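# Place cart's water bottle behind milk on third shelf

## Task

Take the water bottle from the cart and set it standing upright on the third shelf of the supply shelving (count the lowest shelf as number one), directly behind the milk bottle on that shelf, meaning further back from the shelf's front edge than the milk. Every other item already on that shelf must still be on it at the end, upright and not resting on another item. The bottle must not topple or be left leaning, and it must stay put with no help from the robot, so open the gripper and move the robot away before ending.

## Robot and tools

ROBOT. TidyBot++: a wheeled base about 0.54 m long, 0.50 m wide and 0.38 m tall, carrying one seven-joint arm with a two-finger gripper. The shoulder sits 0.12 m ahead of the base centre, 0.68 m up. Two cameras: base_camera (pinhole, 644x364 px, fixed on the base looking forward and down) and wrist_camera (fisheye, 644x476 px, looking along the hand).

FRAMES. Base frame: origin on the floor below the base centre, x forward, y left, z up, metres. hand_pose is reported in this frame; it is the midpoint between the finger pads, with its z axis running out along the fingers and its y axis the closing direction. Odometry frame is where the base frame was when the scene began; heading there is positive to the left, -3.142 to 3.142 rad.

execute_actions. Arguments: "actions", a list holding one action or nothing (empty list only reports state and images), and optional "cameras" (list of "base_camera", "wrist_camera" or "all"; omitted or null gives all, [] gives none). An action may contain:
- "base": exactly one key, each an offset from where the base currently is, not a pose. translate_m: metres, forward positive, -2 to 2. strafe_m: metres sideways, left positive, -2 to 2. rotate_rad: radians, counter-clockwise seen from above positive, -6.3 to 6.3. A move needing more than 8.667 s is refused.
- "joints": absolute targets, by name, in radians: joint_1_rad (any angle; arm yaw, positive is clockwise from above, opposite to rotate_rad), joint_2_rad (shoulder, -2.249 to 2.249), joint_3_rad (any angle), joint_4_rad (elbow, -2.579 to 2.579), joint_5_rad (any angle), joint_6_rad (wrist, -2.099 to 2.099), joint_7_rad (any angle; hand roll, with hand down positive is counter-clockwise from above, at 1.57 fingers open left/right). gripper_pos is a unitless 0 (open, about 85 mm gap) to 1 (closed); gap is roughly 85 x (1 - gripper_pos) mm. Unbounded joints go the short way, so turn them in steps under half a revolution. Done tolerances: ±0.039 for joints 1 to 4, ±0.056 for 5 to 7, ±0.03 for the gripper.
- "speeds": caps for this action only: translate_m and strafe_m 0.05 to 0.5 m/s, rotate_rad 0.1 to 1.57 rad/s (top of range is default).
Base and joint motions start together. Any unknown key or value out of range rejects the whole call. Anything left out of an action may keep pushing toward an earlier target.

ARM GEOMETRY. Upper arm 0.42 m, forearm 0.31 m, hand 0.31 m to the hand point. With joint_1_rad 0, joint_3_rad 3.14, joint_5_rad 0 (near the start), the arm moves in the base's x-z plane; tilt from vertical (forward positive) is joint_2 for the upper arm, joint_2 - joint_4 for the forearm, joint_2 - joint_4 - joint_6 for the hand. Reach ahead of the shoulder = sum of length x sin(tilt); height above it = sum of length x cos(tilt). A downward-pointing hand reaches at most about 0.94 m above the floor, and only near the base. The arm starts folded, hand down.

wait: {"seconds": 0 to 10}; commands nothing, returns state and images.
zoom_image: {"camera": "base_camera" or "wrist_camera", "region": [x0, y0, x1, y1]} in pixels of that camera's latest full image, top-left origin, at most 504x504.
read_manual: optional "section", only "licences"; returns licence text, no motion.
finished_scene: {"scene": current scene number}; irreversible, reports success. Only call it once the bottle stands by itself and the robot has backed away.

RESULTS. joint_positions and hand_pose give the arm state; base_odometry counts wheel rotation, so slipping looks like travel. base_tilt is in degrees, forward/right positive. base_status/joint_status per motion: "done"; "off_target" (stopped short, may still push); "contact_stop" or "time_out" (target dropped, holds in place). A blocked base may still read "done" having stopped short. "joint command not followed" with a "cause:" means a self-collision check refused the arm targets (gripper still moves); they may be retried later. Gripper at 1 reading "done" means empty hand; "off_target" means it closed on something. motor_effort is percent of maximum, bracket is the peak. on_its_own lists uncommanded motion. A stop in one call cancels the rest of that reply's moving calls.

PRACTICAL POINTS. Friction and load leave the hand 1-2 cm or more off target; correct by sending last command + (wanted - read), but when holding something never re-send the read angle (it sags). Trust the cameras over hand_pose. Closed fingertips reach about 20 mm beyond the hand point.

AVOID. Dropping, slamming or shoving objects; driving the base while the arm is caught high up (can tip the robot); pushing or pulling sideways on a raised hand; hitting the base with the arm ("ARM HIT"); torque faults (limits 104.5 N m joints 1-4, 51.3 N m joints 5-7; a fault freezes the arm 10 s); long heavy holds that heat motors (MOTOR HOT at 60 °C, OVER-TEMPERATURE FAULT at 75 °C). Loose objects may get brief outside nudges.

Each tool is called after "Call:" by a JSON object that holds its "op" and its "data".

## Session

Call:
{"op": "execute_actions", "data": {"actions": []}}

Scene clock: 0.00 s.
base_odometry: x=+0.000 y=+0.000 heading=+0.000 (m, m, rad; odometry frame)
base_tilt: forward=-0.2 right=+0.4 (deg)
base_status: not commanded
joint_positions: joint_1_rad=+0.023 joint_2_rad=-0.398 joint_3_rad=+3.113 joint_4_rad=-2.530 joint_5_rad=-0.006 joint_6_rad=-0.924 joint_7_rad=+1.610 gripper_pos=+0.000
joint_status: not commanded
motor_effort: joint_1_rad=-1 joint_2_rad=+0 joint_3_rad=+0 joint_4_rad=+16 joint_5_rad=+0 joint_6_rad=+1 joint_7_rad=+0 (%)
hand_pose: x=+0.2482 y=+0.0023 z=+0.5920 quat_wxyz=(+0.004, +0.999, +0.020, +0.043) (m; base frame)
pictures: base_camera, wrist_camera
camera_calibration (this result's frames):
wrist_camera: T_world_to_cam=[[0.0514495, -0.997117, 0.0557695, -0.053009], [-0.995293, -0.0557875, -0.0792421, 0.350708], [0.0821249, -0.05143, -0.995294, 0.707215], [0, 0, 0, 1]] pos_world=[0.293705, 0.00308101, 0.734634]
Images, in order (width x height): base_camera 644x364, wrist_camera 644x476.

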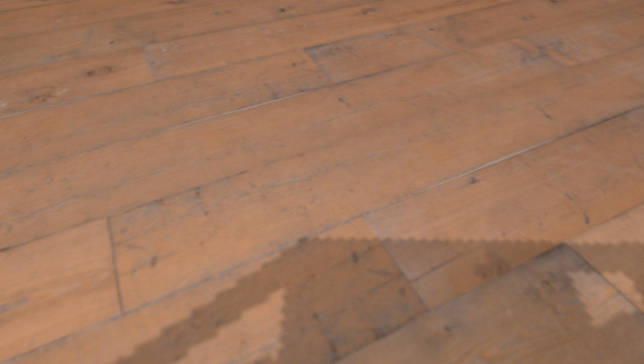

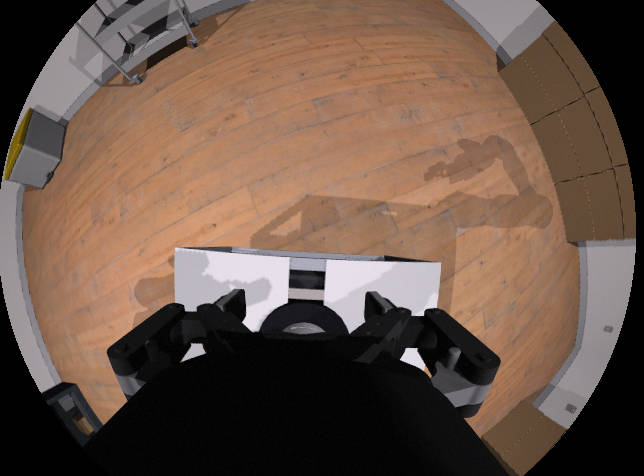

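Call:
{"op": "execute_actions", "data": {"actions": [{"joints":{"joint_1_rad":0,"joint_2_rad":-0.24,"joint_3_rad":3.14,"joint_4_rad":-1.6,"joint_5_rad":0,"joint_6_rad":-0.1,"joint_7_rad":1.55}}], "cameras": ["wrist_camera"]}}

Scene clock: 3.13 s.
base_odometry: x=+0.000 y=+0.000 heading=+0.000 (m, m, rad; odometry frame)
base_tilt: forward=-0.1 right=+0.4 (deg)
base_status: not commanded
joint_positions: joint_1_rad=+0.014 joint_2_rad=-0.264 joint_3_rad=+3.125 joint_4_rad=-1.611 joint_5_rad=-0.006 joint_6_rad=-0.129 joint_7_rad=+1.583 gripper_pos=+0.000
joint_status: all done
motor_effort: joint_1_rad=+0(1) joint_2_rad=-13(14) joint_3_rad=+0(0) joint_4_rad=+23(22) joint_5_rad=+0(1) joint_6_rad=+8(8) joint_7_rad=+0(2) (%)
hand_pose: x=+0.6257 y=+0.0047 z=+1.1866 quat_wxyz=(+0.003, +0.673, +0.005, +0.739) (m; base frame)
pictures: wrist_camera
camera_calibration (this result's frames):
wrist_camera: T_world_to_cam=[[-0.0445101, -0.998763, 0.0221478, -0.00322041], [0.0881687, -0.0260106, -0.995766, 1.18313], [0.995111, -0.0423688, 0.0892174, -0.59009], [0, 0, 0, 1]] pos_world=[0.482747, 0.00255594, 1.23083]
Images, in order (width x height): wrist_camera 644x476.

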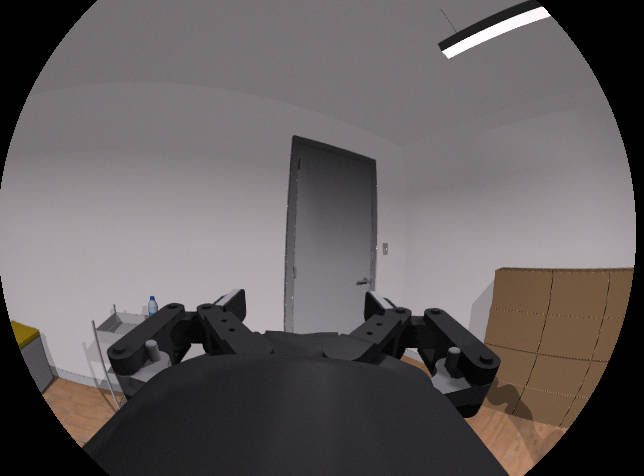

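Cart is to the left. Turn to it.

Call:
{"op": "execute_actions", "data": {"actions": [{"base":{"rotate_rad":0.85},"joints":{"joint_6_rad":-0.5}}]}}

Scene clock: 5.63 s.
base_odometry: x=+0.000 y=+0.000 heading=+0.850 (m, m, rad; odometry frame)
base_tilt: forward=-0.1 right=+0.4 (deg)
base_status: done
joint_positions: joint_1_rad=+0.003 joint_2_rad=-0.249 joint_3_rad=+3.133 joint_4_rad=-1.607 joint_5_rad=-0.006 joint_6_rad=-0.488 joint_7_rad=+1.583 gripper_pos=+0.000
joint_status: all done
motor_effort: joint_1_rad=-1(1) joint_2_rad=-14(17) joint_3_rad=+0(2) joint_4_rad=+23(25) joint_5_rad=-1(1) joint_6_rad=+8(8) joint_7_rad=+0(0) (%)
hand_pose: x=+0.6219 y=+0.0056 z=+1.0716 quat_wxyz=(+0.000, +0.797, +0.006, +0.604) (m; base frame)
pictures: base_camera, wrist_camera
camera_calibration (this result's frames):
wrist_camera: T_world_to_cam=[[-0.029602, -0.998935, 0.0354024, -0.0234461], [-0.276498, -0.0258526, -0.960667, 1.25813], [0.960559, -0.0382264, -0.275438, -0.163784], [0, 0, 0, 1]] pos_world=[0.504501, 0.00284392, 1.16436]
Images, in order (width x height): base_camera 644x364, wrist_camera 644x476.

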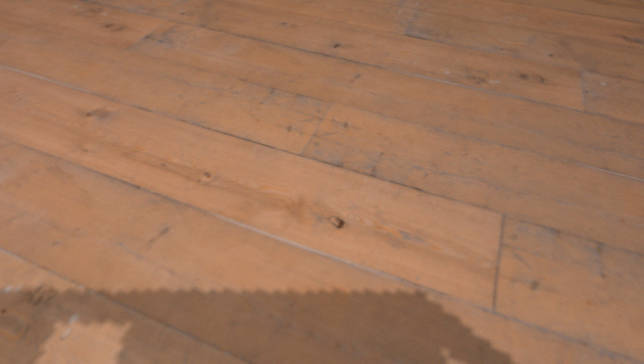

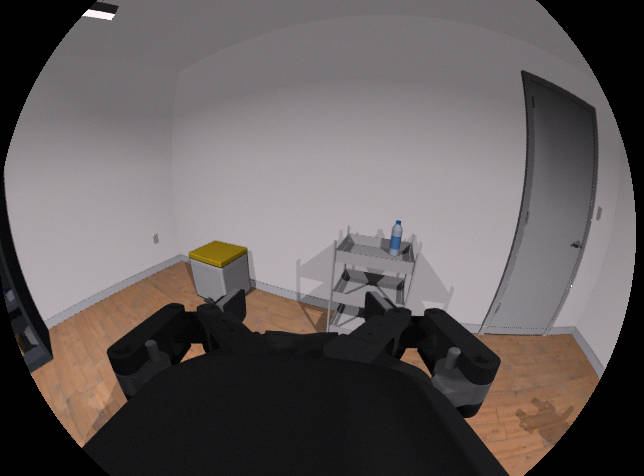

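Call:
{"op": "execute_actions", "data": {"actions": [{"base":{"rotate_rad":-0.3}}], "cameras": []}}

Call:
{"op": "execute_actions", "data": {"actions": [{"base":{"translate_m":0.8}}]}}

Scene clock: 8.30 s.
base_odometry: x=+0.000 y=+0.000 heading=+0.551 (m, m, rad; odometry frame)
base_tilt: forward=-0.2 right=+0.4 (deg)
base_status: done
joint_positions: joint_1_rad=+0.003 joint_2_rad=-0.249 joint_3_rad=+3.142 joint_4_rad=-1.607 joint_5_rad=-0.006 joint_6_rad=-0.488 joint_7_rad=+1.583 gripper_pos=+0.000
joint_status: not commanded
motor_effort: joint_1_rad=+0(3) joint_2_rad=-14(15) joint_3_rad=+0(1) joint_4_rad=+23(23) joint_5_rad=-1(1) joint_6_rad=+8(8) joint_7_rad=+0(0) (%)
hand_pose: x=+0.6220 y=+0.0002 z=+1.0716 quat_wxyz=(+0.002, +0.797, +0.002, +0.604) (m; base frame)
pictures: none
No camera images: the call's "cameras" was empty. Leave "cameras" out to get every camera's image.

Scene clock: 11.27 s.
base_odometry: x=+0.681 y=+0.420 heading=+0.552 (m, m, rad; odometry frame)
base_tilt: forward=-0.1 right=+0.4 (deg)
base_status: done
joint_positions: joint_1_rad=+0.003 joint_2_rad=-0.244 joint_3_rad=+3.142 joint_4_rad=-1.607 joint_5_rad=-0.006 joint_6_rad=-0.488 joint_7_rad=+1.583 gripper_pos=+0.000
joint_status: not commanded
motor_effort: joint_1_rad=-1(0) joint_2_rad=-14(18) joint_3_rad=+0(1) joint_4_rad=+23(24) joint_5_rad=-1(0) joint_6_rad=+8(8) joint_7_rad=+0(0) (%)
hand_pose: x=+0.6239 y=+0.0002 z=+1.0692 quat_wxyz=(+0.002, +0.799, +0.002, +0.602) (m; base frame)
pictures: base_camera, wrist_camera
camera_calibration (this result's frames):
wrist_camera: T_world_to_cam=[[-0.0383506, -0.998707, 0.0333766, -0.0210205], [-0.281354, -0.0212578, -0.959369, 1.25789], [0.958837, -0.046183, -0.280175, -0.160457], [0, 0, 0, 1]] pos_world=[0.506957, -0.00166381, 1.16252]
Images, in order (width x height): base_camera 644x364, wrist_camera 644x476.

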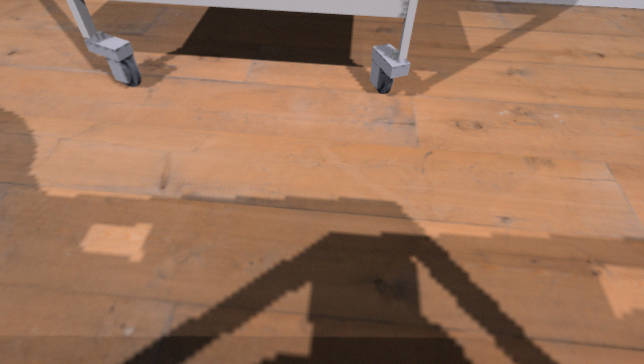

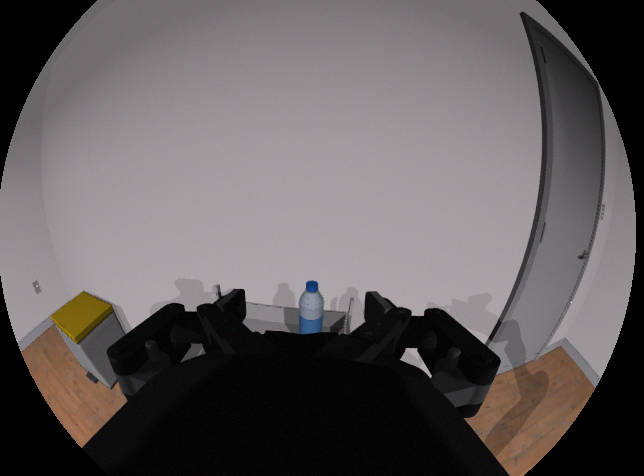

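Call:
{"op": "execute_actions", "data": {"actions": [{"joints":{"joint_2_rad":0.3,"joint_4_rad":-2.11,"joint_6_rad":0.84}}], "cameras": ["wrist_camera"]}}

Scene clock: 14.80 s.
base_odometry: x=+0.681 y=+0.420 heading=+0.552 (m, m, rad; odometry frame)
base_tilt: forward=-0.1 right=+0.4 (deg)
base_status: not commanded
joint_positions: joint_1_rad=+0.003 joint_2_rad=+0.292 joint_3_rad=+3.142 joint_4_rad=-2.098 joint_5_rad=-0.006 joint_6_rad=+0.809 joint_7_rad=+1.583 gripper_pos=+0.000
joint_status: all done
motor_effort: joint_1_rad=+0(1) joint_2_rad=-31(33) joint_3_rad=+0(1) joint_4_rad=+18(23) joint_5_rad=-1(0) joint_6_rad=+8(8) joint_7_rad=+0(0) (%)
hand_pose: x=+0.7661 y=-0.0024 z=+0.8522 quat_wxyz=(+0.006, +0.711, +0.000, +0.704) (m; base frame)
pictures: wrist_camera
camera_calibration (this result's frames):
wrist_camera: T_world_to_cam=[[-0.0530053, -0.998294, 0.0245049, 0.00784225], [-0.0155004, -0.0237139, -0.999599, 0.920269], [0.998474, -0.0533638, -0.014217, -0.614723], [0, 0, 0, 1]] pos_world=[0.628465, -0.00315192, 0.910968]
Images, in order (width x height): wrist_camera 644x476.

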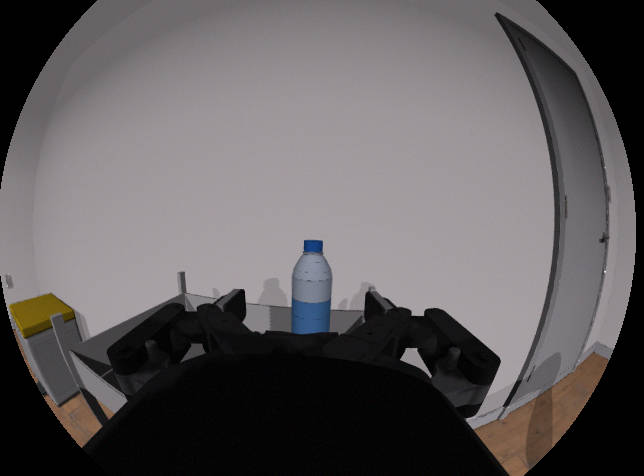

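Call:
{"op": "execute_actions", "data": {"actions": [{"joints":{"joint_2_rad":0.31,"joint_4_rad":-2.34,"joint_6_rad":1.09}}], "cameras": ["wrist_camera"]}}

Scene clock: 17.20 s.
base_odometry: x=+0.681 y=+0.420 heading=+0.552 (m, m, rad; odometry frame)
base_tilt: forward=-0.1 right=+0.4 (deg)
base_status: not commanded
joint_positions: joint_1_rad=+0.003 joint_2_rad=+0.292 joint_3_rad=+3.142 joint_4_rad=-2.326 joint_5_rad=-0.006 joint_6_rad=+1.058 joint_7_rad=+1.583 gripper_pos=+0.000
joint_status: all done
motor_effort: joint_1_rad=-1(1) joint_2_rad=-27(30) joint_3_rad=-1(1) joint_4_rad=+15(19) joint_5_rad=+0(0) joint_6_rad=+8(8) joint_7_rad=+0(0) (%)
hand_pose: x=+0.7085 y=-0.0025 z=+0.8157 quat_wxyz=(+0.006, +0.704, +0.000, +0.711) (m; base frame)
pictures: wrist_camera
camera_calibration (this result's frames):
wrist_camera: T_world_to_cam=[[-0.0543566, -0.998217, 0.024678, 0.00644232], [0.00440345, -0.0249539, -0.999679, 0.868815], [0.998512, -0.0542304, 0.00575201, -0.57399], [0, 0, 0, 1]] pos_world=[0.569661, -0.00301657, 0.871678]
Images, in order (width x height): wrist_camera 644x476.

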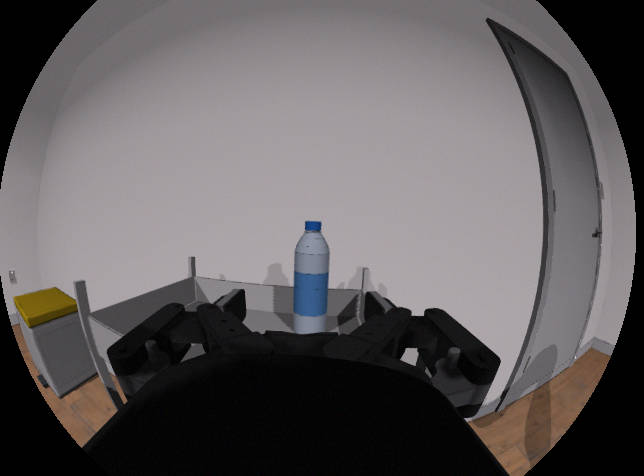

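Call:
{"op": "execute_actions", "data": {"actions": [{"base":{"translate_m":0.2},"speeds":{"translate_m":0.15}}], "cameras": ["wrist_camera"]}}

Scene clock: 19.87 s.
base_odometry: x=+0.851 y=+0.525 heading=+0.553 (m, m, rad; odometry frame)
base_tilt: forward=-0.1 right=+0.4 (deg)
base_status: done
joint_positions: joint_1_rad=+0.003 joint_2_rad=+0.297 joint_3_rad=+3.142 joint_4_rad=-2.329 joint_5_rad=-0.006 joint_6_rad=+1.058 joint_7_rad=+1.583 gripper_pos=+0.000
joint_status: not commanded
motor_effort: joint_1_rad=+0(2) joint_2_rad=-28(29) joint_3_rad=-1(1) joint_4_rad=+15(16) joint_5_rad=-1(0) joint_6_rad=+8(8) joint_7_rad=+0(0) (%)
hand_pose: x=+0.7085 y=-0.0025 z=+0.8116 quat_wxyz=(+0.006, +0.706, +0.000, +0.708) (m; base frame)
pictures: wrist_camera
camera_calibration (this result's frames):
wrist_camera: T_world_to_cam=[[-0.054183, -0.998217, 0.0250404, 0.00612781], [-0.00265266, -0.0249332, -0.999686, 0.869786], [0.998527, -0.0542324, -0.00129697, -0.56832], [0, 0, 0, 1]] pos_world=[0.570122, -0.00301789, 0.868622]
Images, in order (width x height): wrist_camera 644x476.

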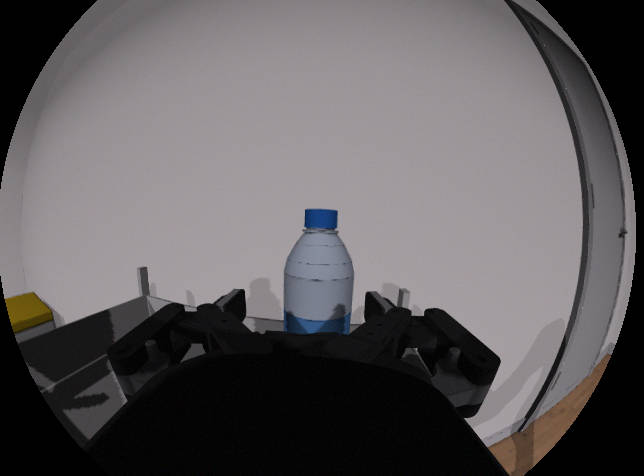

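Call:
{"op": "execute_actions", "data": {"actions": [{"base":{"translate_m":0.07},"speeds":{"translate_m":0.1}}], "cameras": []}}

Call:
{"op": "execute_actions", "data": {"actions": [{"joints":{"gripper_pos":1.0}}], "cameras": ["wrist_camera"]}}

Scene clock: 22.30 s.
base_odometry: x=+0.911 y=+0.562 heading=+0.554 (m, m, rad; odometry frame)
base_tilt: forward=-0.1 right=+0.4 (deg)
base_status: done
joint_positions: joint_1_rad=+0.003 joint_2_rad=+0.298 joint_3_rad=+3.142 joint_4_rad=-2.330 joint_5_rad=-0.006 joint_6_rad=+1.061 joint_7_rad=+1.583 gripper_pos=+0.000
joint_status: not commanded
motor_effort: joint_1_rad=-2(2) joint_2_rad=-27(29) joint_3_rad=-2(2) joint_4_rad=+14(16) joint_5_rad=+1(0) joint_6_rad=+8(8) joint_7_rad=-1(1) (%)
hand_pose: x=+0.7083 y=-0.0025 z=+0.8112 quat_wxyz=(+0.006, +0.706, +0.000, +0.708) (m; base frame)
pictures: none
No camera images: the call's "cameras" was empty. Leave "cameras" out to get every camera's image.

Scene clock: 23.40 s.
base_odometry: x=+0.911 y=+0.562 heading=+0.554 (m, m, rad; odometry frame)
base_tilt: forward=-0.1 right=+0.4 (deg)
base_status: not commanded
joint_positions: joint_1_rad=+0.003 joint_2_rad=+0.298 joint_3_rad=+3.142 joint_4_rad=-2.330 joint_5_rad=-0.006 joint_6_rad=+1.063 joint_7_rad=+1.583 gripper_pos=+0.302
joint_status: gripper_pos off_target (ended at +0.302, target +1.000)
motor_effort: joint_1_rad=-1(2) joint_2_rad=-27(27) joint_3_rad=-1(3) joint_4_rad=+15(16) joint_5_rad=+0(0) joint_6_rad=+8(8) joint_7_rad=+0(1) (%)
hand_pose: x=+0.7083 y=-0.0025 z=+0.8118 quat_wxyz=(+0.006, +0.705, +0.000, +0.709) (m; base frame)
pictures: wrist_camera
camera_calibration (this result's frames):
wrist_camera: T_world_to_cam=[[-0.0542487, -0.99822, 0.0247746, 0.00637372], [-0.000414774, -0.0247886, -0.999693, 0.86837], [0.998527, -0.0542423, 0.000930713, -0.569937], [0, 0, 0, 1]] pos_world=[0.569803, -0.00302664, 0.868475]
Images, in order (width x height): wrist_camera 644x476.

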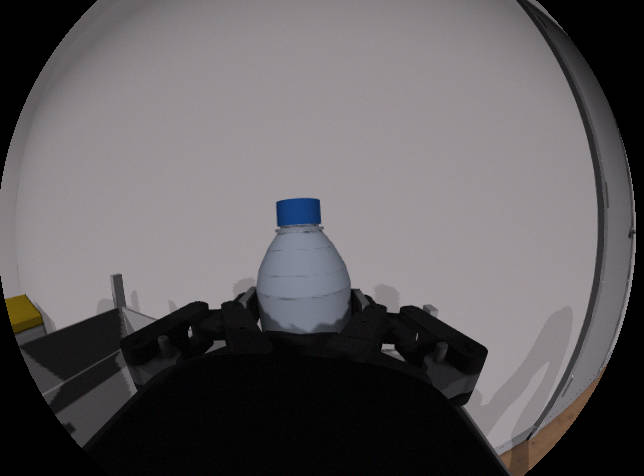

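Call:
{"op": "execute_actions", "data": {"actions": [{"joints":{"joint_2_rad":-0.25,"joint_4_rad":-1.56,"joint_6_rad":-0.14}}], "cameras": []}}

Call:
{"op": "execute_actions", "data": {"actions": [{"base":{"rotate_rad":1.8},"speeds":{"rotate_rad":0.8}}]}}

Scene clock: 26.43 s.
base_odometry: x=+0.911 y=+0.562 heading=+0.554 (m, m, rad; odometry frame)
base_tilt: forward=-0.1 right=+0.4 (deg)
base_status: not commanded
joint_positions: joint_1_rad=+0.003 joint_2_rad=-0.219 joint_3_rad=+3.142 joint_4_rad=-1.602 joint_5_rad=-0.006 joint_6_rad=-0.137 joint_7_rad=+1.582 gripper_pos=+0.302
joint_status: joint_4_rad off_target (ended at -1.602, target -1.560); the others done
motor_effort: joint_1_rad=-1(2) joint_2_rad=-21(39) joint_3_rad=+0(1) joint_4_rad=+29(30) joint_5_rad=+0(0) joint_6_rad=+13(15) joint_7_rad=+0(0) (%)
hand_pose: x=+0.6473 y=-0.0005 z=+1.1668 quat_wxyz=(+0.003, +0.689, +0.001, +0.725) (m; base frame)
pictures: none
No camera images: the call's "cameras" was empty. Leave "cameras" out to get every camera's image.

Scene clock: 29.57 s.
base_odometry: x=+0.911 y=+0.562 heading=+2.353 (m, m, rad; odometry frame)
base_tilt: forward=-0.1 right=+0.4 (deg)
base_status: done
joint_positions: joint_1_rad=-0.001 joint_2_rad=-0.219 joint_3_rad=+3.137 joint_4_rad=-1.602 joint_5_rad=-0.006 joint_6_rad=-0.138 joint_7_rad=+1.582 gripper_pos=+0.302
joint_status: not commanded
motor_effort: joint_1_rad=+0(2) joint_2_rad=-21(23) joint_3_rad=+0(3) joint_4_rad=+29(30) joint_5_rad=+0(0) joint_6_rad=+13(13) joint_7_rad=+0(0) (%)
hand_pose: x=+0.6473 y=+0.0048 z=+1.1666 quat_wxyz=(+0.000, +0.689, +0.004, +0.725) (m; base frame)
pictures: base_camera, wrist_camera
camera_calibration (this result's frames):
wrist_camera: T_world_to_cam=[[-0.0401739, -0.998992, 0.0200383, -0.00201225], [0.0444767, -0.0218225, -0.998772, 1.19311], [0.998202, -0.0392333, 0.0453086, -0.560526], [0, 0, 0, 1]] pos_world=[0.506372, 0.00203511, 1.21708]
Images, in order (width x height): base_camera 644x364, wrist_camera 644x476.

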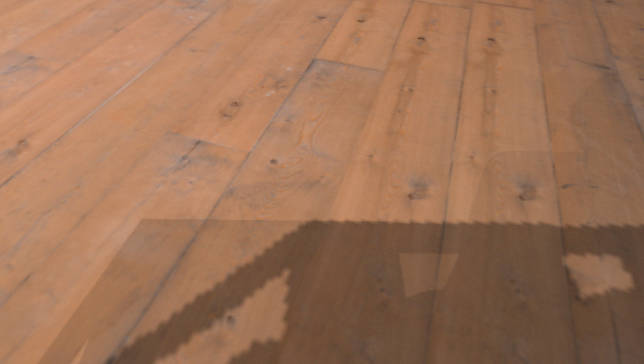

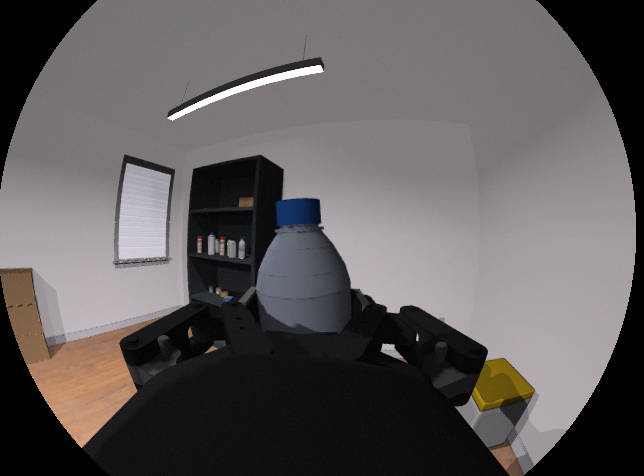

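Call:
{"op": "execute_actions", "data": {"actions": [{"base":{"rotate_rad":0.3},"speeds":{"rotate_rad":0.6}}], "cameras": []}}

Call:
{"op": "execute_actions", "data": {"actions": [{"base":{"translate_m":1.0},"speeds":{"translate_m":0.3}}]}}

Scene clock: 31.63 s.
base_odometry: x=+0.911 y=+0.562 heading=+2.653 (m, m, rad; odometry frame)
base_tilt: forward=-0.1 right=+0.4 (deg)
base_status: done
joint_positions: joint_1_rad=-0.003 joint_2_rad=-0.219 joint_3_rad=+3.136 joint_4_rad=-1.602 joint_5_rad=-0.006 joint_6_rad=-0.138 joint_7_rad=+1.582 gripper_pos=+0.302
joint_status: not commanded
motor_effort: joint_1_rad=+0(4) joint_2_rad=-21(22) joint_3_rad=-1(3) joint_4_rad=+29(30) joint_5_rad=+0(0) joint_6_rad=+13(13) joint_7_rad=+0(0) (%)
hand_pose: x=+0.6472 y=+0.0069 z=+1.1666 quat_wxyz=(-0.001, +0.689, +0.006, +0.725) (m; base frame)
pictures: none
No camera images: the call's "cameras" was empty. Leave "cameras" out to get every camera's image.

Scene clock: 35.97 s.
base_odometry: x=+0.027 y=+1.030 heading=+2.653 (m, m, rad; odometry frame)
base_tilt: forward=-0.1 right=+0.4 (deg)
base_status: done
joint_positions: joint_1_rad=-0.003 joint_2_rad=-0.219 joint_3_rad=+3.136 joint_4_rad=-1.602 joint_5_rad=-0.006 joint_6_rad=-0.140 joint_7_rad=+1.582 gripper_pos=+0.302
joint_status: not commanded
motor_effort: joint_1_rad=-1(1) joint_2_rad=-21(25) joint_3_rad=+0(1) joint_4_rad=+29(30) joint_5_rad=-1(1) joint_6_rad=+13(13) joint_7_rad=+0(0) (%)
hand_pose: x=+0.6474 y=+0.0069 z=+1.1658 quat_wxyz=(-0.001, +0.690, +0.006, +0.724) (m; base frame)
pictures: base_camera, wrist_camera
camera_calibration (this result's frames):
wrist_camera: T_world_to_cam=[[-0.0364536, -0.999128, 0.0203507, -0.00271435], [0.0421567, -0.0218836, -0.998871, 1.19398], [0.998446, -0.0355545, 0.0429177, -0.557933], [0, 0, 0, 1]] pos_world=[0.506633, 0.00357945, 1.21663]
Images, in order (width x height): base_camera 644x364, wrist_camera 644x476.

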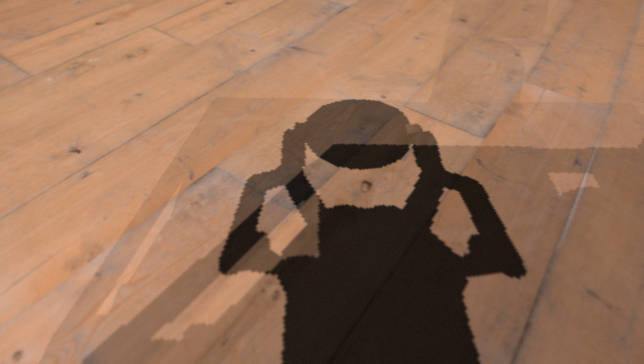

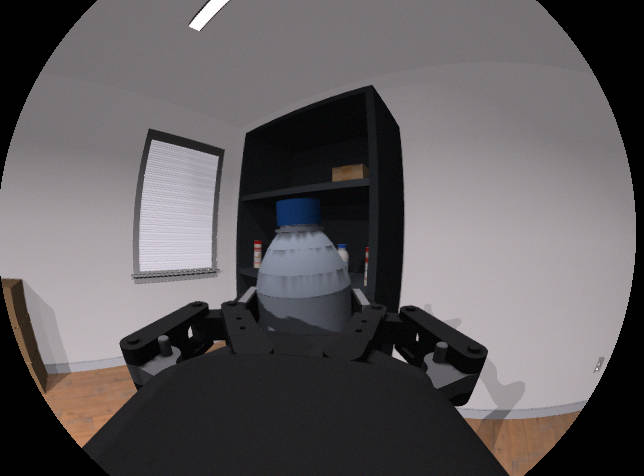

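Call:
{"op": "execute_actions", "data": {"actions": [{"base":{"strafe_m":0.45},"speeds":{"strafe_m":0.3}}]}}

Scene clock: 39.63 s.
base_odometry: x=-0.184 y=+0.633 heading=+2.653 (m, m, rad; odometry frame)
base_tilt: forward=-0.1 right=+0.4 (deg)
base_status: done
joint_positions: joint_1_rad=-0.003 joint_2_rad=-0.219 joint_3_rad=+3.137 joint_4_rad=-1.602 joint_5_rad=-0.006 joint_6_rad=-0.140 joint_7_rad=+1.582 gripper_pos=+0.302
joint_status: not commanded
motor_effort: joint_1_rad=-1(2) joint_2_rad=-21(22) joint_3_rad=+0(2) joint_4_rad=+29(30) joint_5_rad=+0(0) joint_6_rad=+13(13) joint_7_rad=+0(0) (%)
hand_pose: x=+0.6474 y=+0.0063 z=+1.1657 quat_wxyz=(-0.001, +0.690, +0.005, +0.724) (m; base frame)
pictures: base_camera, wrist_camera
camera_calibration (this result's frames):
wrist_camera: T_world_to_cam=[[-0.0374623, -0.999095, 0.0201679, -0.00246811], [0.0418283, -0.0217321, -0.998888, 1.1941], [0.998422, -0.0365771, 0.0426045, -0.557586], [0, 0, 0, 1]] pos_world=[0.506666, 0.00308965, 1.21658]
Images, in order (width x height): base_camera 644x364, wrist_camera 644x476.

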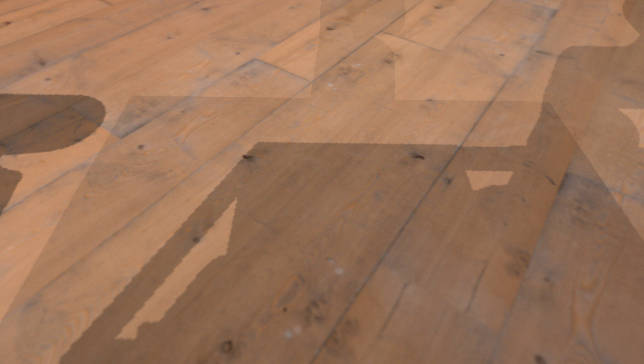

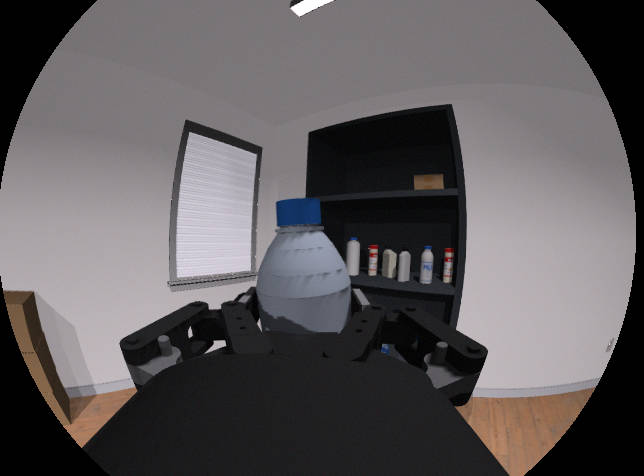

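Call:
{"op": "zoom_image", "data": {"camera": "wrist_camera", "region": [300, 90, 480, 320]}}

Region (300, 90, 480, 320) of wrist_camera's 644x476 image, scaled by 2.191; it fills the left 394 columns of this view, and the rest is white.

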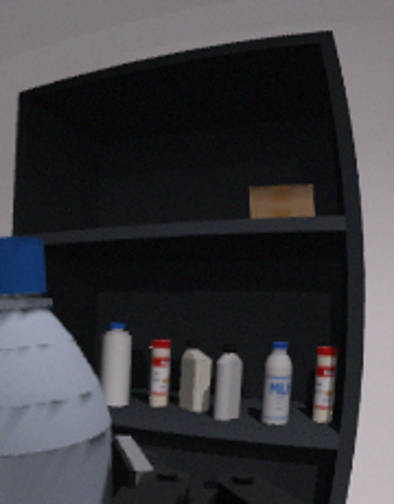

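Call:
{"op": "execute_actions", "data": {"actions": [{"base":{"rotate_rad":-0.4},"speeds":{"rotate_rad":0.6}}], "cameras": []}}

Call:
{"op": "execute_actions", "data": {"actions": [{"base":{"translate_m":0.6},"speeds":{"translate_m":0.3}}]}}

Scene clock: 43.87 s.
base_odometry: x=-0.184 y=+0.633 heading=+2.254 (m, m, rad; odometry frame)
base_tilt: forward=-0.2 right=+0.4 (deg)
base_status: done
joint_positions: joint_1_rad=+0.000 joint_2_rad=-0.219 joint_3_rad=+3.141 joint_4_rad=-1.602 joint_5_rad=-0.006 joint_6_rad=-0.141 joint_7_rad=+1.582 gripper_pos=+0.302
joint_status: not commanded
motor_effort: joint_1_rad=-1(3) joint_2_rad=-21(25) joint_3_rad=+0(3) joint_4_rad=+29(31) joint_5_rad=-1(0) joint_6_rad=+12(14) joint_7_rad=+0(0) (%)
hand_pose: x=+0.6475 y=+0.0019 z=+1.1657 quat_wxyz=(+0.002, +0.690, +0.002, +0.723) (m; base frame)
pictures: none
No camera images: the call's "cameras" was empty. Leave "cameras" out to get every camera's image.

Scene clock: 46.87 s.
base_odometry: x=-0.562 y=+1.099 heading=+2.253 (m, m, rad; odometry frame)
base_tilt: forward=-0.1 right=+0.4 (deg)
base_status: done
joint_positions: joint_1_rad=+0.000 joint_2_rad=-0.219 joint_3_rad=+3.141 joint_4_rad=-1.602 joint_5_rad=-0.006 joint_6_rad=-0.141 joint_7_rad=+1.582 gripper_pos=+0.302
joint_status: not commanded
motor_effort: joint_1_rad=-1(0) joint_2_rad=-21(25) joint_3_rad=+0(1) joint_4_rad=+29(30) joint_5_rad=+0(1) joint_6_rad=+13(13) joint_7_rad=+0(0) (%)
hand_pose: x=+0.6475 y=+0.0019 z=+1.1655 quat_wxyz=(+0.002, +0.691, +0.002, +0.723) (m; base frame)
pictures: base_camera, wrist_camera
camera_calibration (this result's frames):
wrist_camera: T_world_to_cam=[[-0.0447839, -0.998811, 0.0192744, -0.000999939], [0.0406132, -0.0210981, -0.998952, 1.19458], [0.998171, -0.0439541, 0.0415097, -0.556377], [0, 0, 0, 1]] pos_world=[0.506799, -0.00025055, 1.21644]
Images, in order (width x height): base_camera 644x364, wrist_camera 644x476.

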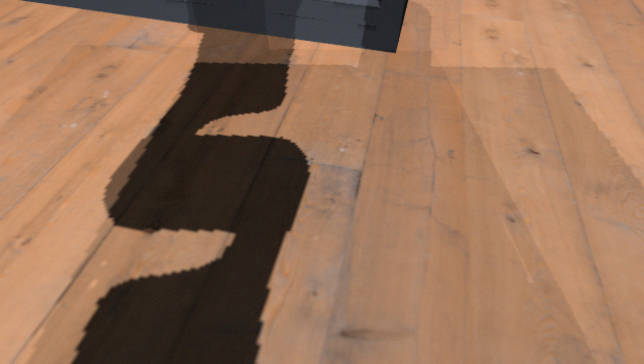

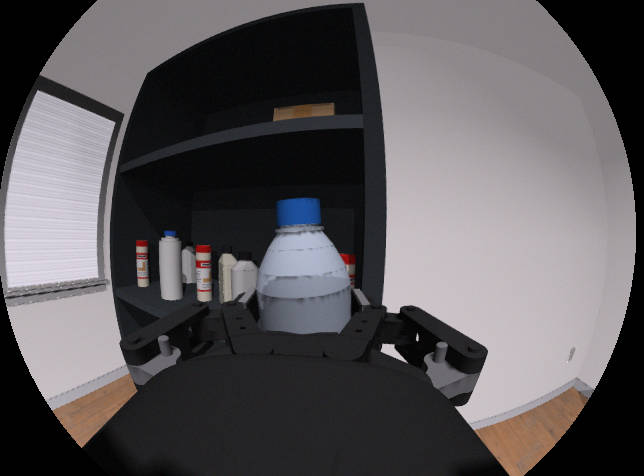

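Call:
{"op": "execute_actions", "data": {"actions": [{"base":{"rotate_rad":0.27},"speeds":{"rotate_rad":0.4}}]}}

Scene clock: 49.73 s.
base_odometry: x=-0.562 y=+1.099 heading=+2.523 (m, m, rad; odometry frame)
base_tilt: forward=-0.1 right=+0.4 (deg)
base_status: done
joint_positions: joint_1_rad=-0.001 joint_2_rad=-0.219 joint_3_rad=+3.138 joint_4_rad=-1.602 joint_5_rad=-0.006 joint_6_rad=-0.141 joint_7_rad=+1.582 gripper_pos=+0.302
joint_status: not commanded
motor_effort: joint_1_rad=-1(3) joint_2_rad=-21(22) joint_3_rad=+0(3) joint_4_rad=+29(30) joint_5_rad=-1(1) joint_6_rad=+13(13) joint_7_rad=+0(0) (%)
hand_pose: x=+0.6475 y=+0.0046 z=+1.1654 quat_wxyz=(+0.000, +0.691, +0.004, +0.723) (m; base frame)
pictures: base_camera, wrist_camera
camera_calibration (this result's frames):
wrist_camera: T_world_to_cam=[[-0.0403701, -0.998986, 0.019944, -0.00198128], [0.0407077, -0.0215881, -0.998938, 1.19455], [0.998355, -0.0395153, 0.041538, -0.556383], [0, 0, 0, 1]] pos_world=[0.50676, 0.00182317, 1.21643]
Images, in order (width x height): base_camera 644x364, wrist_camera 644x476.

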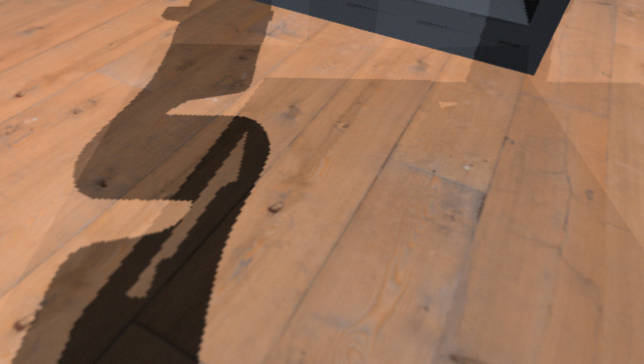

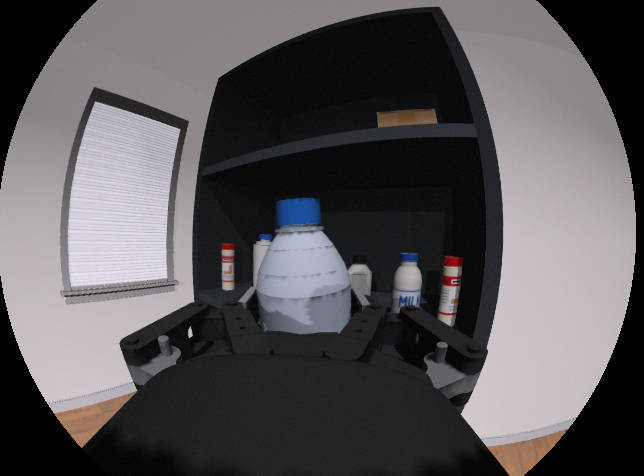

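Call:
{"op": "execute_actions", "data": {"actions": [{"base":{"rotate_rad":-0.55},"speeds":{"rotate_rad":0.5}}]}}

Scene clock: 53.30 s.
base_odometry: x=-0.562 y=+1.099 heading=+1.973 (m, m, rad; odometry frame)
base_tilt: forward=-0.2 right=+0.4 (deg)
base_status: done
joint_positions: joint_1_rad=+0.001 joint_2_rad=-0.219 joint_3_rad=+3.142 joint_4_rad=-1.602 joint_5_rad=-0.006 joint_6_rad=-0.142 joint_7_rad=+1.582 gripper_pos=+0.302
joint_status: not commanded
motor_effort: joint_1_rad=-1(2) joint_2_rad=-21(25) joint_3_rad=+0(3) joint_4_rad=+29(31) joint_5_rad=-1(0) joint_6_rad=+13(13) joint_7_rad=+0(0) (%)
hand_pose: x=+0.6475 y=+0.0009 z=+1.1654 quat_wxyz=(+0.002, +0.691, +0.002, +0.723) (m; base frame)
pictures: base_camera, wrist_camera
camera_calibration (this result's frames):
wrist_camera: T_world_to_cam=[[-0.0466065, -0.998731, 0.0191084, -0.000669134], [0.0403276, -0.0209948, -0.998966, 1.19468], [0.998099, -0.0457878, 0.0412549, -0.55609], [0, 0, 0, 1]] pos_world=[0.506823, -0.00104829, 1.2164]
Images, in order (width x height): base_camera 644x364, wrist_camera 644x476.

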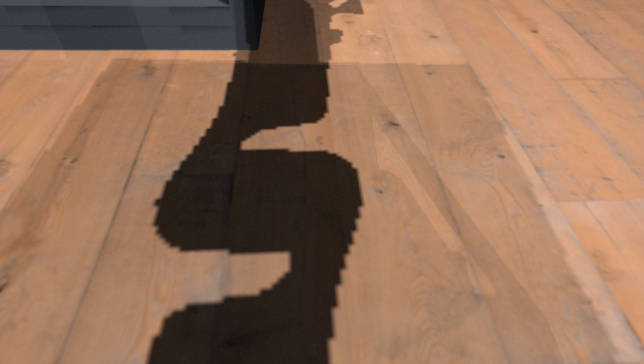

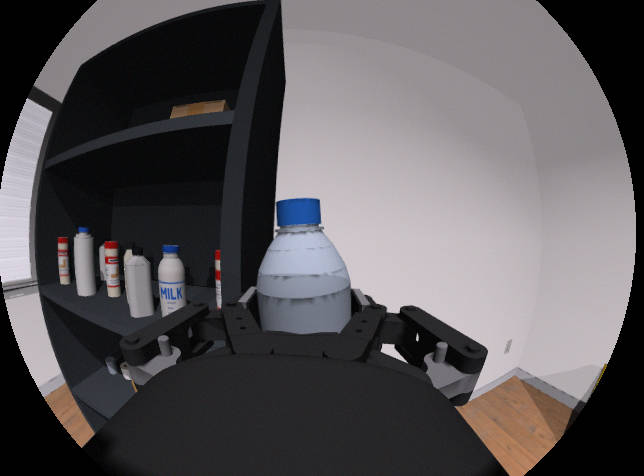

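Call:
{"op": "execute_actions", "data": {"actions": [{"base":{"strafe_m":0.28},"speeds":{"strafe_m":0.2}}]}}

Scene clock: 56.40 s.
base_odometry: x=-0.820 y=+0.990 heading=+1.972 (m, m, rad; odometry frame)
base_tilt: forward=-0.1 right=+0.4 (deg)
base_status: done
joint_positions: joint_1_rad=+0.001 joint_2_rad=-0.219 joint_3_rad=+3.140 joint_4_rad=-1.602 joint_5_rad=-0.006 joint_6_rad=-0.142 joint_7_rad=+1.582 gripper_pos=+0.302
joint_status: not commanded
motor_effort: joint_1_rad=-1(3) joint_2_rad=-21(24) joint_3_rad=+0(4) joint_4_rad=+30(31) joint_5_rad=+0(2) joint_6_rad=+13(13) joint_7_rad=+0(0) (%)
hand_pose: x=+0.6475 y=+0.0019 z=+1.1653 quat_wxyz=(+0.002, +0.691, +0.002, +0.723) (m; base frame)
pictures: base_camera, wrist_camera
camera_calibration (this result's frames):
wrist_camera: T_world_to_cam=[[-0.0449471, -0.9988, 0.0194627, -0.00110912], [0.0402784, -0.0212784, -0.998962, 1.1947], [0.998177, -0.0441165, 0.0411865, -0.555994], [0, 0, 0, 1]] pos_world=[0.50681, -0.000214893, 1.21638]
Images, in order (width x height): base_camera 644x364, wrist_camera 644x476.

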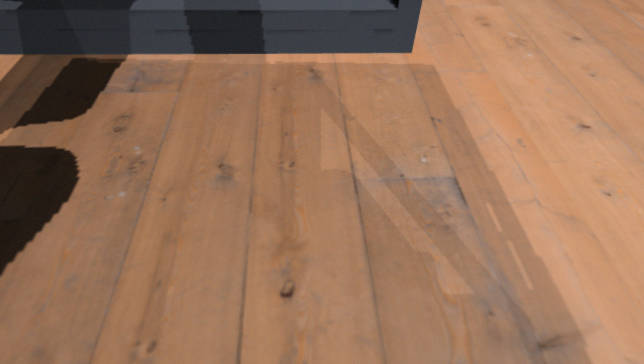

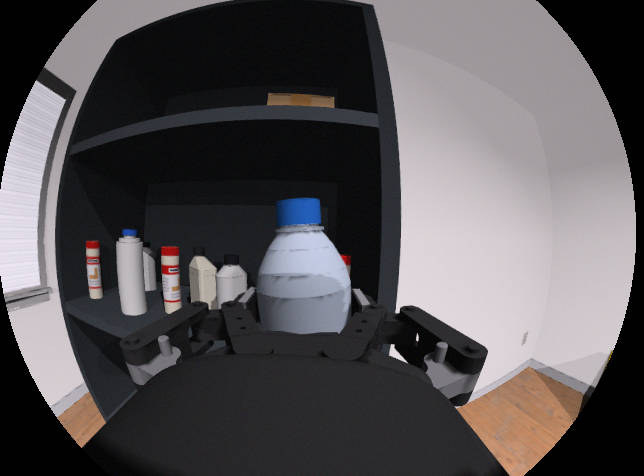

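Call:
{"op": "execute_actions", "data": {"actions": [{"base":{"translate_m":-0.3},"speeds":{"translate_m":0.25}}], "cameras": []}}

Call:
{"op": "execute_actions", "data": {"actions": [{"joints":{"joint_2_rad":0.9,"joint_4_rad":-1.53,"joint_6_rad":0.92}}], "cameras": ["wrist_camera"]}}

Scene clock: 71.17 s.
base_odometry: x=-0.703 y=+0.713 heading=+1.972 (m, m, rad; odometry frame)
base_tilt: forward=-0.2 right=+0.4 (deg)
base_status: done
joint_positions: joint_1_rad=+0.001 joint_2_rad=-0.222 joint_3_rad=+3.140 joint_4_rad=-1.602 joint_5_rad=-0.006 joint_6_rad=-0.142 joint_7_rad=+1.582 gripper_pos=+0.302
joint_status: not commanded
motor_effort: joint_1_rad=-1(0) joint_2_rad=-21(27) joint_3_rad=+0(0) joint_4_rad=+29(31) joint_5_rad=-1(0) joint_6_rad=+12(14) joint_7_rad=+0(1) (%)
hand_pose: x=+0.6461 y=+0.0019 z=+1.1668 quat_wxyz=(+0.002, +0.690, +0.002, +0.724) (m; base frame)
pictures: none
No camera images: the call's "cameras" was empty. Leave "cameras" out to get every camera's image.

Scene clock: 73.77 s.
base_odometry: x=-0.703 y=+0.713 heading=+1.972 (m, m, rad; odometry frame)
base_tilt: forward=-0.1 right=+0.4 (deg)
base_status: not commanded
joint_positions: joint_1_rad=+0.001 joint_2_rad=+0.937 joint_3_rad=+3.140 joint_4_rad=-1.573 joint_5_rad=-0.006 joint_6_rad=+0.857 joint_7_rad=+1.582 gripper_pos=+0.302
joint_status: joint_4_rad off_target (ended at -1.573, target -1.530); joint_6_rad off_target (ended at +0.857, target +0.920); the others done
motor_effort: joint_1_rad=-1(1) joint_2_rad=-59(62) joint_3_rad=-1(1) joint_4_rad=+22(29) joint_5_rad=-1(0) joint_6_rad=+13(13) joint_7_rad=+0(0) (%)
hand_pose: x=+0.9539 y=-0.0002 z=+0.6517 quat_wxyz=(+0.004, +0.736, +0.001, +0.677) (m; base frame)
pictures: wrist_camera
camera_calibration (this result's frames):
wrist_camera: T_world_to_cam=[[-0.0477784, -0.998521, 0.0259443, 0.0190007], [-0.0878377, -0.0216732, -0.995899, 0.789398], [0.994988, -0.0498613, -0.0866723, -0.754436], [0, 0, 0, 1]] pos_world=[0.820902, -0.00153577, 0.720279]
Images, in order (width x height): wrist_camera 644x476.

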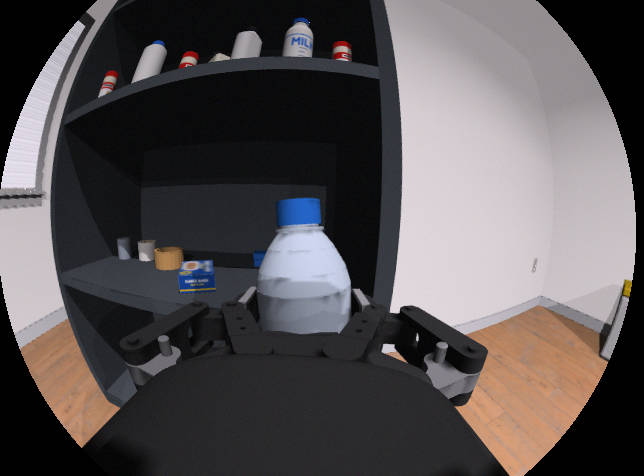

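Call:
{"op": "execute_actions", "data": {"actions": [{"joints":{"joint_2_rad":0.75,"joint_4_rad":-1.6,"joint_6_rad":0.9}}], "cameras": []}}

Scene clock: 77.43 s.
base_odometry: x=-0.703 y=+0.713 heading=+1.972 (m, m, rad; odometry frame)
base_tilt: forward=-0.1 right=+0.4 (deg)
base_status: not commanded
joint_positions: joint_1_rad=+0.001 joint_2_rad=+0.792 joint_3_rad=+3.140 joint_4_rad=-1.616 joint_5_rad=-0.006 joint_6_rad=+0.857 joint_7_rad=+1.582 gripper_pos=+0.302
joint_status: joint_2_rad off_target (ended at +0.792, target +0.750); the others done
motor_effort: joint_1_rad=-1(0) joint_2_rad=-57(63) joint_3_rad=-1(1) joint_4_rad=+23(25) joint_5_rad=-1(0) joint_6_rad=+13(14) joint_7_rad=+0(0) (%)
hand_pose: x=+0.9402 y=-0.0002 z=+0.7504 quat_wxyz=(+0.004, +0.700, +0.001, +0.714) (m; base frame)
pictures: none
No camera images: the call's "cameras" was empty. Leave "cameras" out to get every camera's image.

Call:
{"op": "execute_actions", "data": {"actions": [{"base":{"translate_m":0.26},"speeds":{"translate_m":0.15}}]}}

Scene clock: 80.33 s.
base_odometry: x=-0.805 y=+0.953 heading=+1.973 (m, m, rad; odometry frame)
base_tilt: forward=-0.1 right=+0.4 (deg)
base_status: done
joint_positions: joint_1_rad=+0.001 joint_2_rad=+0.792 joint_3_rad=+3.140 joint_4_rad=-1.618 joint_5_rad=-0.006 joint_6_rad=+0.857 joint_7_rad=+1.582 gripper_pos=+0.302
joint_status: not commanded
motor_effort: joint_1_rad=-1(3) joint_2_rad=-56(59) joint_3_rad=-1(2) joint_4_rad=+23(24) joint_5_rad=+0(0) joint_6_rad=+12(13) joint_7_rad=+0(0) (%)
hand_pose: x=+0.9398 y=-0.0002 z=+0.7495 quat_wxyz=(+0.004, +0.701, +0.001, +0.714) (m; base frame)
pictures: base_camera, wrist_camera
camera_calibration (this result's frames):
wrist_camera: T_world_to_cam=[[-0.0501023, -0.99852, 0.0211685, 0.021583], [0.0127636, -0.0218336, -0.99968, 0.793844], [0.998663, -0.0498161, 0.0138386, -0.81069], [0, 0, 0, 1]] pos_world=[0.800554, -0.00150191, 0.804352]
Images, in order (width x height): base_camera 644x364, wrist_camera 644x476.

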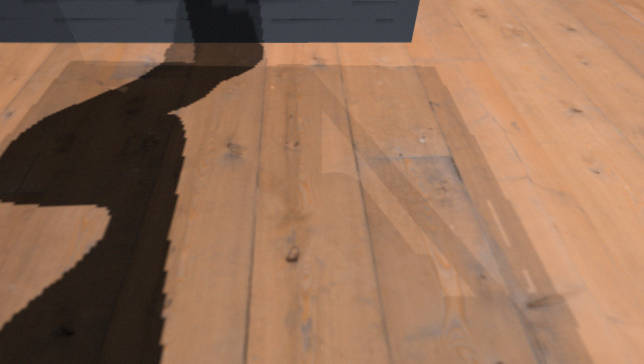

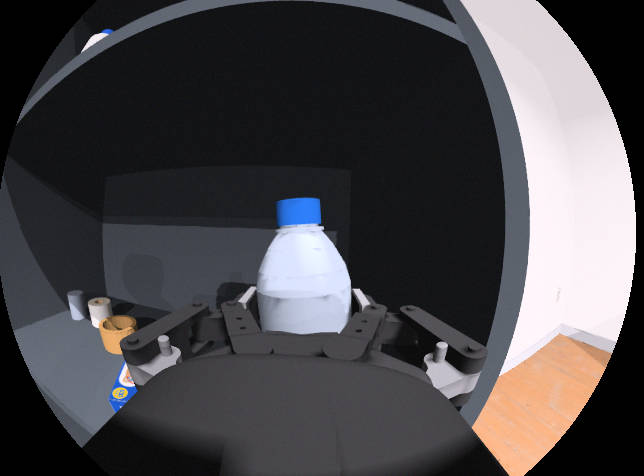

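Hand at depth ~0.07. Lower.

Call:
{"op": "execute_actions", "data": {"actions": [{"joints":{"joint_2_rad":0.84}}], "cameras": []}}

Scene clock: 81.90 s.
base_odometry: x=-0.805 y=+0.953 heading=+1.972 (m, m, rad; odometry frame)
base_tilt: forward=-0.1 right=+0.4 (deg)
base_status: not commanded
joint_positions: joint_1_rad=+0.002 joint_2_rad=+0.870 joint_3_rad=+3.140 joint_4_rad=-1.618 joint_5_rad=-0.006 joint_6_rad=+0.863 joint_7_rad=+1.582 gripper_pos=+0.302
joint_status: all done
motor_effort: joint_1_rad=+0(3) joint_2_rad=-58(60) joint_3_rad=-1(2) joint_4_rad=+22(23) joint_5_rad=-2(1) joint_6_rad=+13(13) joint_7_rad=+0(1) (%)
hand_pose: x=+0.9426 y=-0.0006 z=+0.6868 quat_wxyz=(+0.004, +0.726, +0.000, +0.688) (m; base frame)
pictures: none
No camera images: the call's "cameras" was empty. Leave "cameras" out to get every camera's image.

Call:
{"op": "execute_actions", "data": {"actions": [{"joints":{"joint_2_rad":0.88,"joint_6_rad":0.97}}], "cameras": []}}

Scene clock: 83.23 s.
base_odometry: x=-0.805 y=+0.953 heading=+1.972 (m, m, rad; odometry frame)
base_tilt: forward=-0.1 right=+0.4 (deg)
base_status: not commanded
joint_positions: joint_1_rad=+0.002 joint_2_rad=+0.892 joint_3_rad=+3.140 joint_4_rad=-1.618 joint_5_rad=-0.006 joint_6_rad=+0.919 joint_7_rad=+1.582 gripper_pos=+0.302
joint_status: all done
motor_effort: joint_1_rad=-1(2) joint_2_rad=-55(58) joint_3_rad=-1(1) joint_4_rad=+20(22) joint_5_rad=-1(0) joint_6_rad=+12(13) joint_7_rad=+0(0) (%)
hand_pose: x=+0.9433 y=-0.0007 z=+0.6861 quat_wxyz=(+0.004, +0.714, +0.000, +0.700) (m; base frame)
pictures: none
No camera images: the call's "cameras" was empty. Leave "cameras" out to get every camera's image.

Call:
{"op": "execute_actions", "data": {"actions": [{"joints":{"joint_2_rad":0.93}}], "cameras": []}}

Scene clock: 84.53 s.
base_odometry: x=-0.805 y=+0.953 heading=+1.972 (m, m, rad; odometry frame)
base_tilt: forward=-0.1 right=+0.4 (deg)
base_status: not commanded
joint_positions: joint_1_rad=+0.002 joint_2_rad=+0.902 joint_3_rad=+3.140 joint_4_rad=-1.614 joint_5_rad=-0.006 joint_6_rad=+0.937 joint_7_rad=+1.582 gripper_pos=+0.302
joint_status: all done
motor_effort: joint_1_rad=-1(1) joint_2_rad=-48(56) joint_3_rad=-1(1) joint_4_rad=+16(20) joint_5_rad=+0(1) joint_6_rad=+8(11) joint_7_rad=+0(0) (%)
hand_pose: x=+0.9445 y=-0.0008 z=+0.6855 quat_wxyz=(+0.004, +0.710, +0.000, +0.704) (m; base frame)
pictures: none
No camera images: the call's "cameras" was empty. Leave "cameras" out to get every camera's image.

Contact. Release and back off; then raise arm.

Call:
{"op": "execute_actions", "data": {"actions": [{"joints":{"gripper_pos":0.0}}], "cameras": []}}

Call:
{"op": "execute_actions", "data": {"actions": [{"base":{"translate_m":-0.3},"speeds":{"translate_m":0.15}}], "cameras": []}}

Call:
{"op": "execute_actions", "data": {"actions": [{"joints":{"joint_2_rad":-0.19,"joint_4_rad":-1.74,"joint_6_rad":-0.03}}], "cameras": ["wrist_camera"]}}

Scene clock: 87.03 s.
base_odometry: x=-0.805 y=+0.953 heading=+1.972 (m, m, rad; odometry frame)
base_tilt: forward=-0.1 right=+0.4 (deg)
base_status: not commanded
joint_positions: joint_1_rad=+0.003 joint_2_rad=+0.907 joint_3_rad=+3.140 joint_4_rad=-1.614 joint_5_rad=-0.006 joint_6_rad=+0.938 joint_7_rad=+1.581 gripper_pos=+0.000
joint_status: all done
motor_effort: joint_1_rad=-3(4) joint_2_rad=-49(50) joint_3_rad=-2(2) joint_4_rad=+16(17) joint_5_rad=+1(1) joint_6_rad=+8(9) joint_7_rad=+0(0) (%)
hand_pose: x=+0.9445 y=-0.0017 z=+0.6818 quat_wxyz=(+0.004, +0.711, +0.000, +0.703) (m; base frame)
pictures: none
No camera images: the call's "cameras" was empty. Leave "cameras" out to get every camera's image.

Scene clock: 89.70 s.
base_odometry: x=-0.687 y=+0.676 heading=+1.973 (m, m, rad; odometry frame)
base_tilt: forward=-0.1 right=+0.4 (deg)
base_status: done
joint_positions: joint_1_rad=+0.003 joint_2_rad=+0.910 joint_3_rad=+3.140 joint_4_rad=-1.610 joint_5_rad=-0.006 joint_6_rad=+0.939 joint_7_rad=+1.581 gripper_pos=+0.000
joint_status: not commanded
motor_effort: joint_1_rad=-1(4) joint_2_rad=-50(51) joint_3_rad=-1(3) joint_4_rad=+16(17) joint_5_rad=+0(1) joint_6_rad=+8(8) joint_7_rad=+0(1) (%)
hand_pose: x=+0.9455 y=-0.0019 z=+0.6812 quat_wxyz=(+0.004, +0.711, +0.000, +0.703) (m; base frame)
pictures: none
No camera images: the call's "cameras" was empty. Leave "cameras" out to get every camera's image.

Scene clock: 92.10 s.
base_odometry: x=-0.687 y=+0.676 heading=+1.973 (m, m, rad; odometry frame)
base_tilt: forward=-0.1 right=+0.4 (deg)
base_status: not commanded
joint_positions: joint_1_rad=+0.003 joint_2_rad=-0.179 joint_3_rad=+3.140 joint_4_rad=-1.722 joint_5_rad=-0.006 joint_6_rad=+0.003 joint_7_rad=+1.581 gripper_pos=+0.000
joint_status: all done
motor_effort: joint_1_rad=-1(1) joint_2_rad=-18(54) joint_3_rad=+0(1) joint_4_rad=+24(24) joint_5_rad=+0(1) joint_6_rad=+8(9) joint_7_rad=+0(0) (%)
hand_pose: x=+0.6693 y=+0.0006 z=+1.1147 quat_wxyz=(+0.002, +0.696, +0.001, +0.718) (m; base frame)
pictures: wrist_camera
camera_calibration (this result's frames):
wrist_camera: T_world_to_cam=[[-0.0474253, -0.998692, 0.0191301, 0.00151044], [0.0261737, -0.0203875, -0.999449, 1.15314], [0.998532, -0.0468985, 0.0271064, -0.560281], [0, 0, 0, 1]] pos_world=[0.529348, -0.00125822, 1.16766]
Images, in order (width x height): wrist_camera 644x476.

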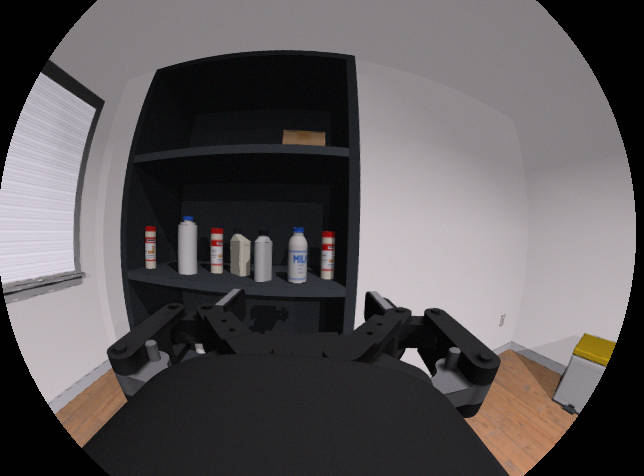

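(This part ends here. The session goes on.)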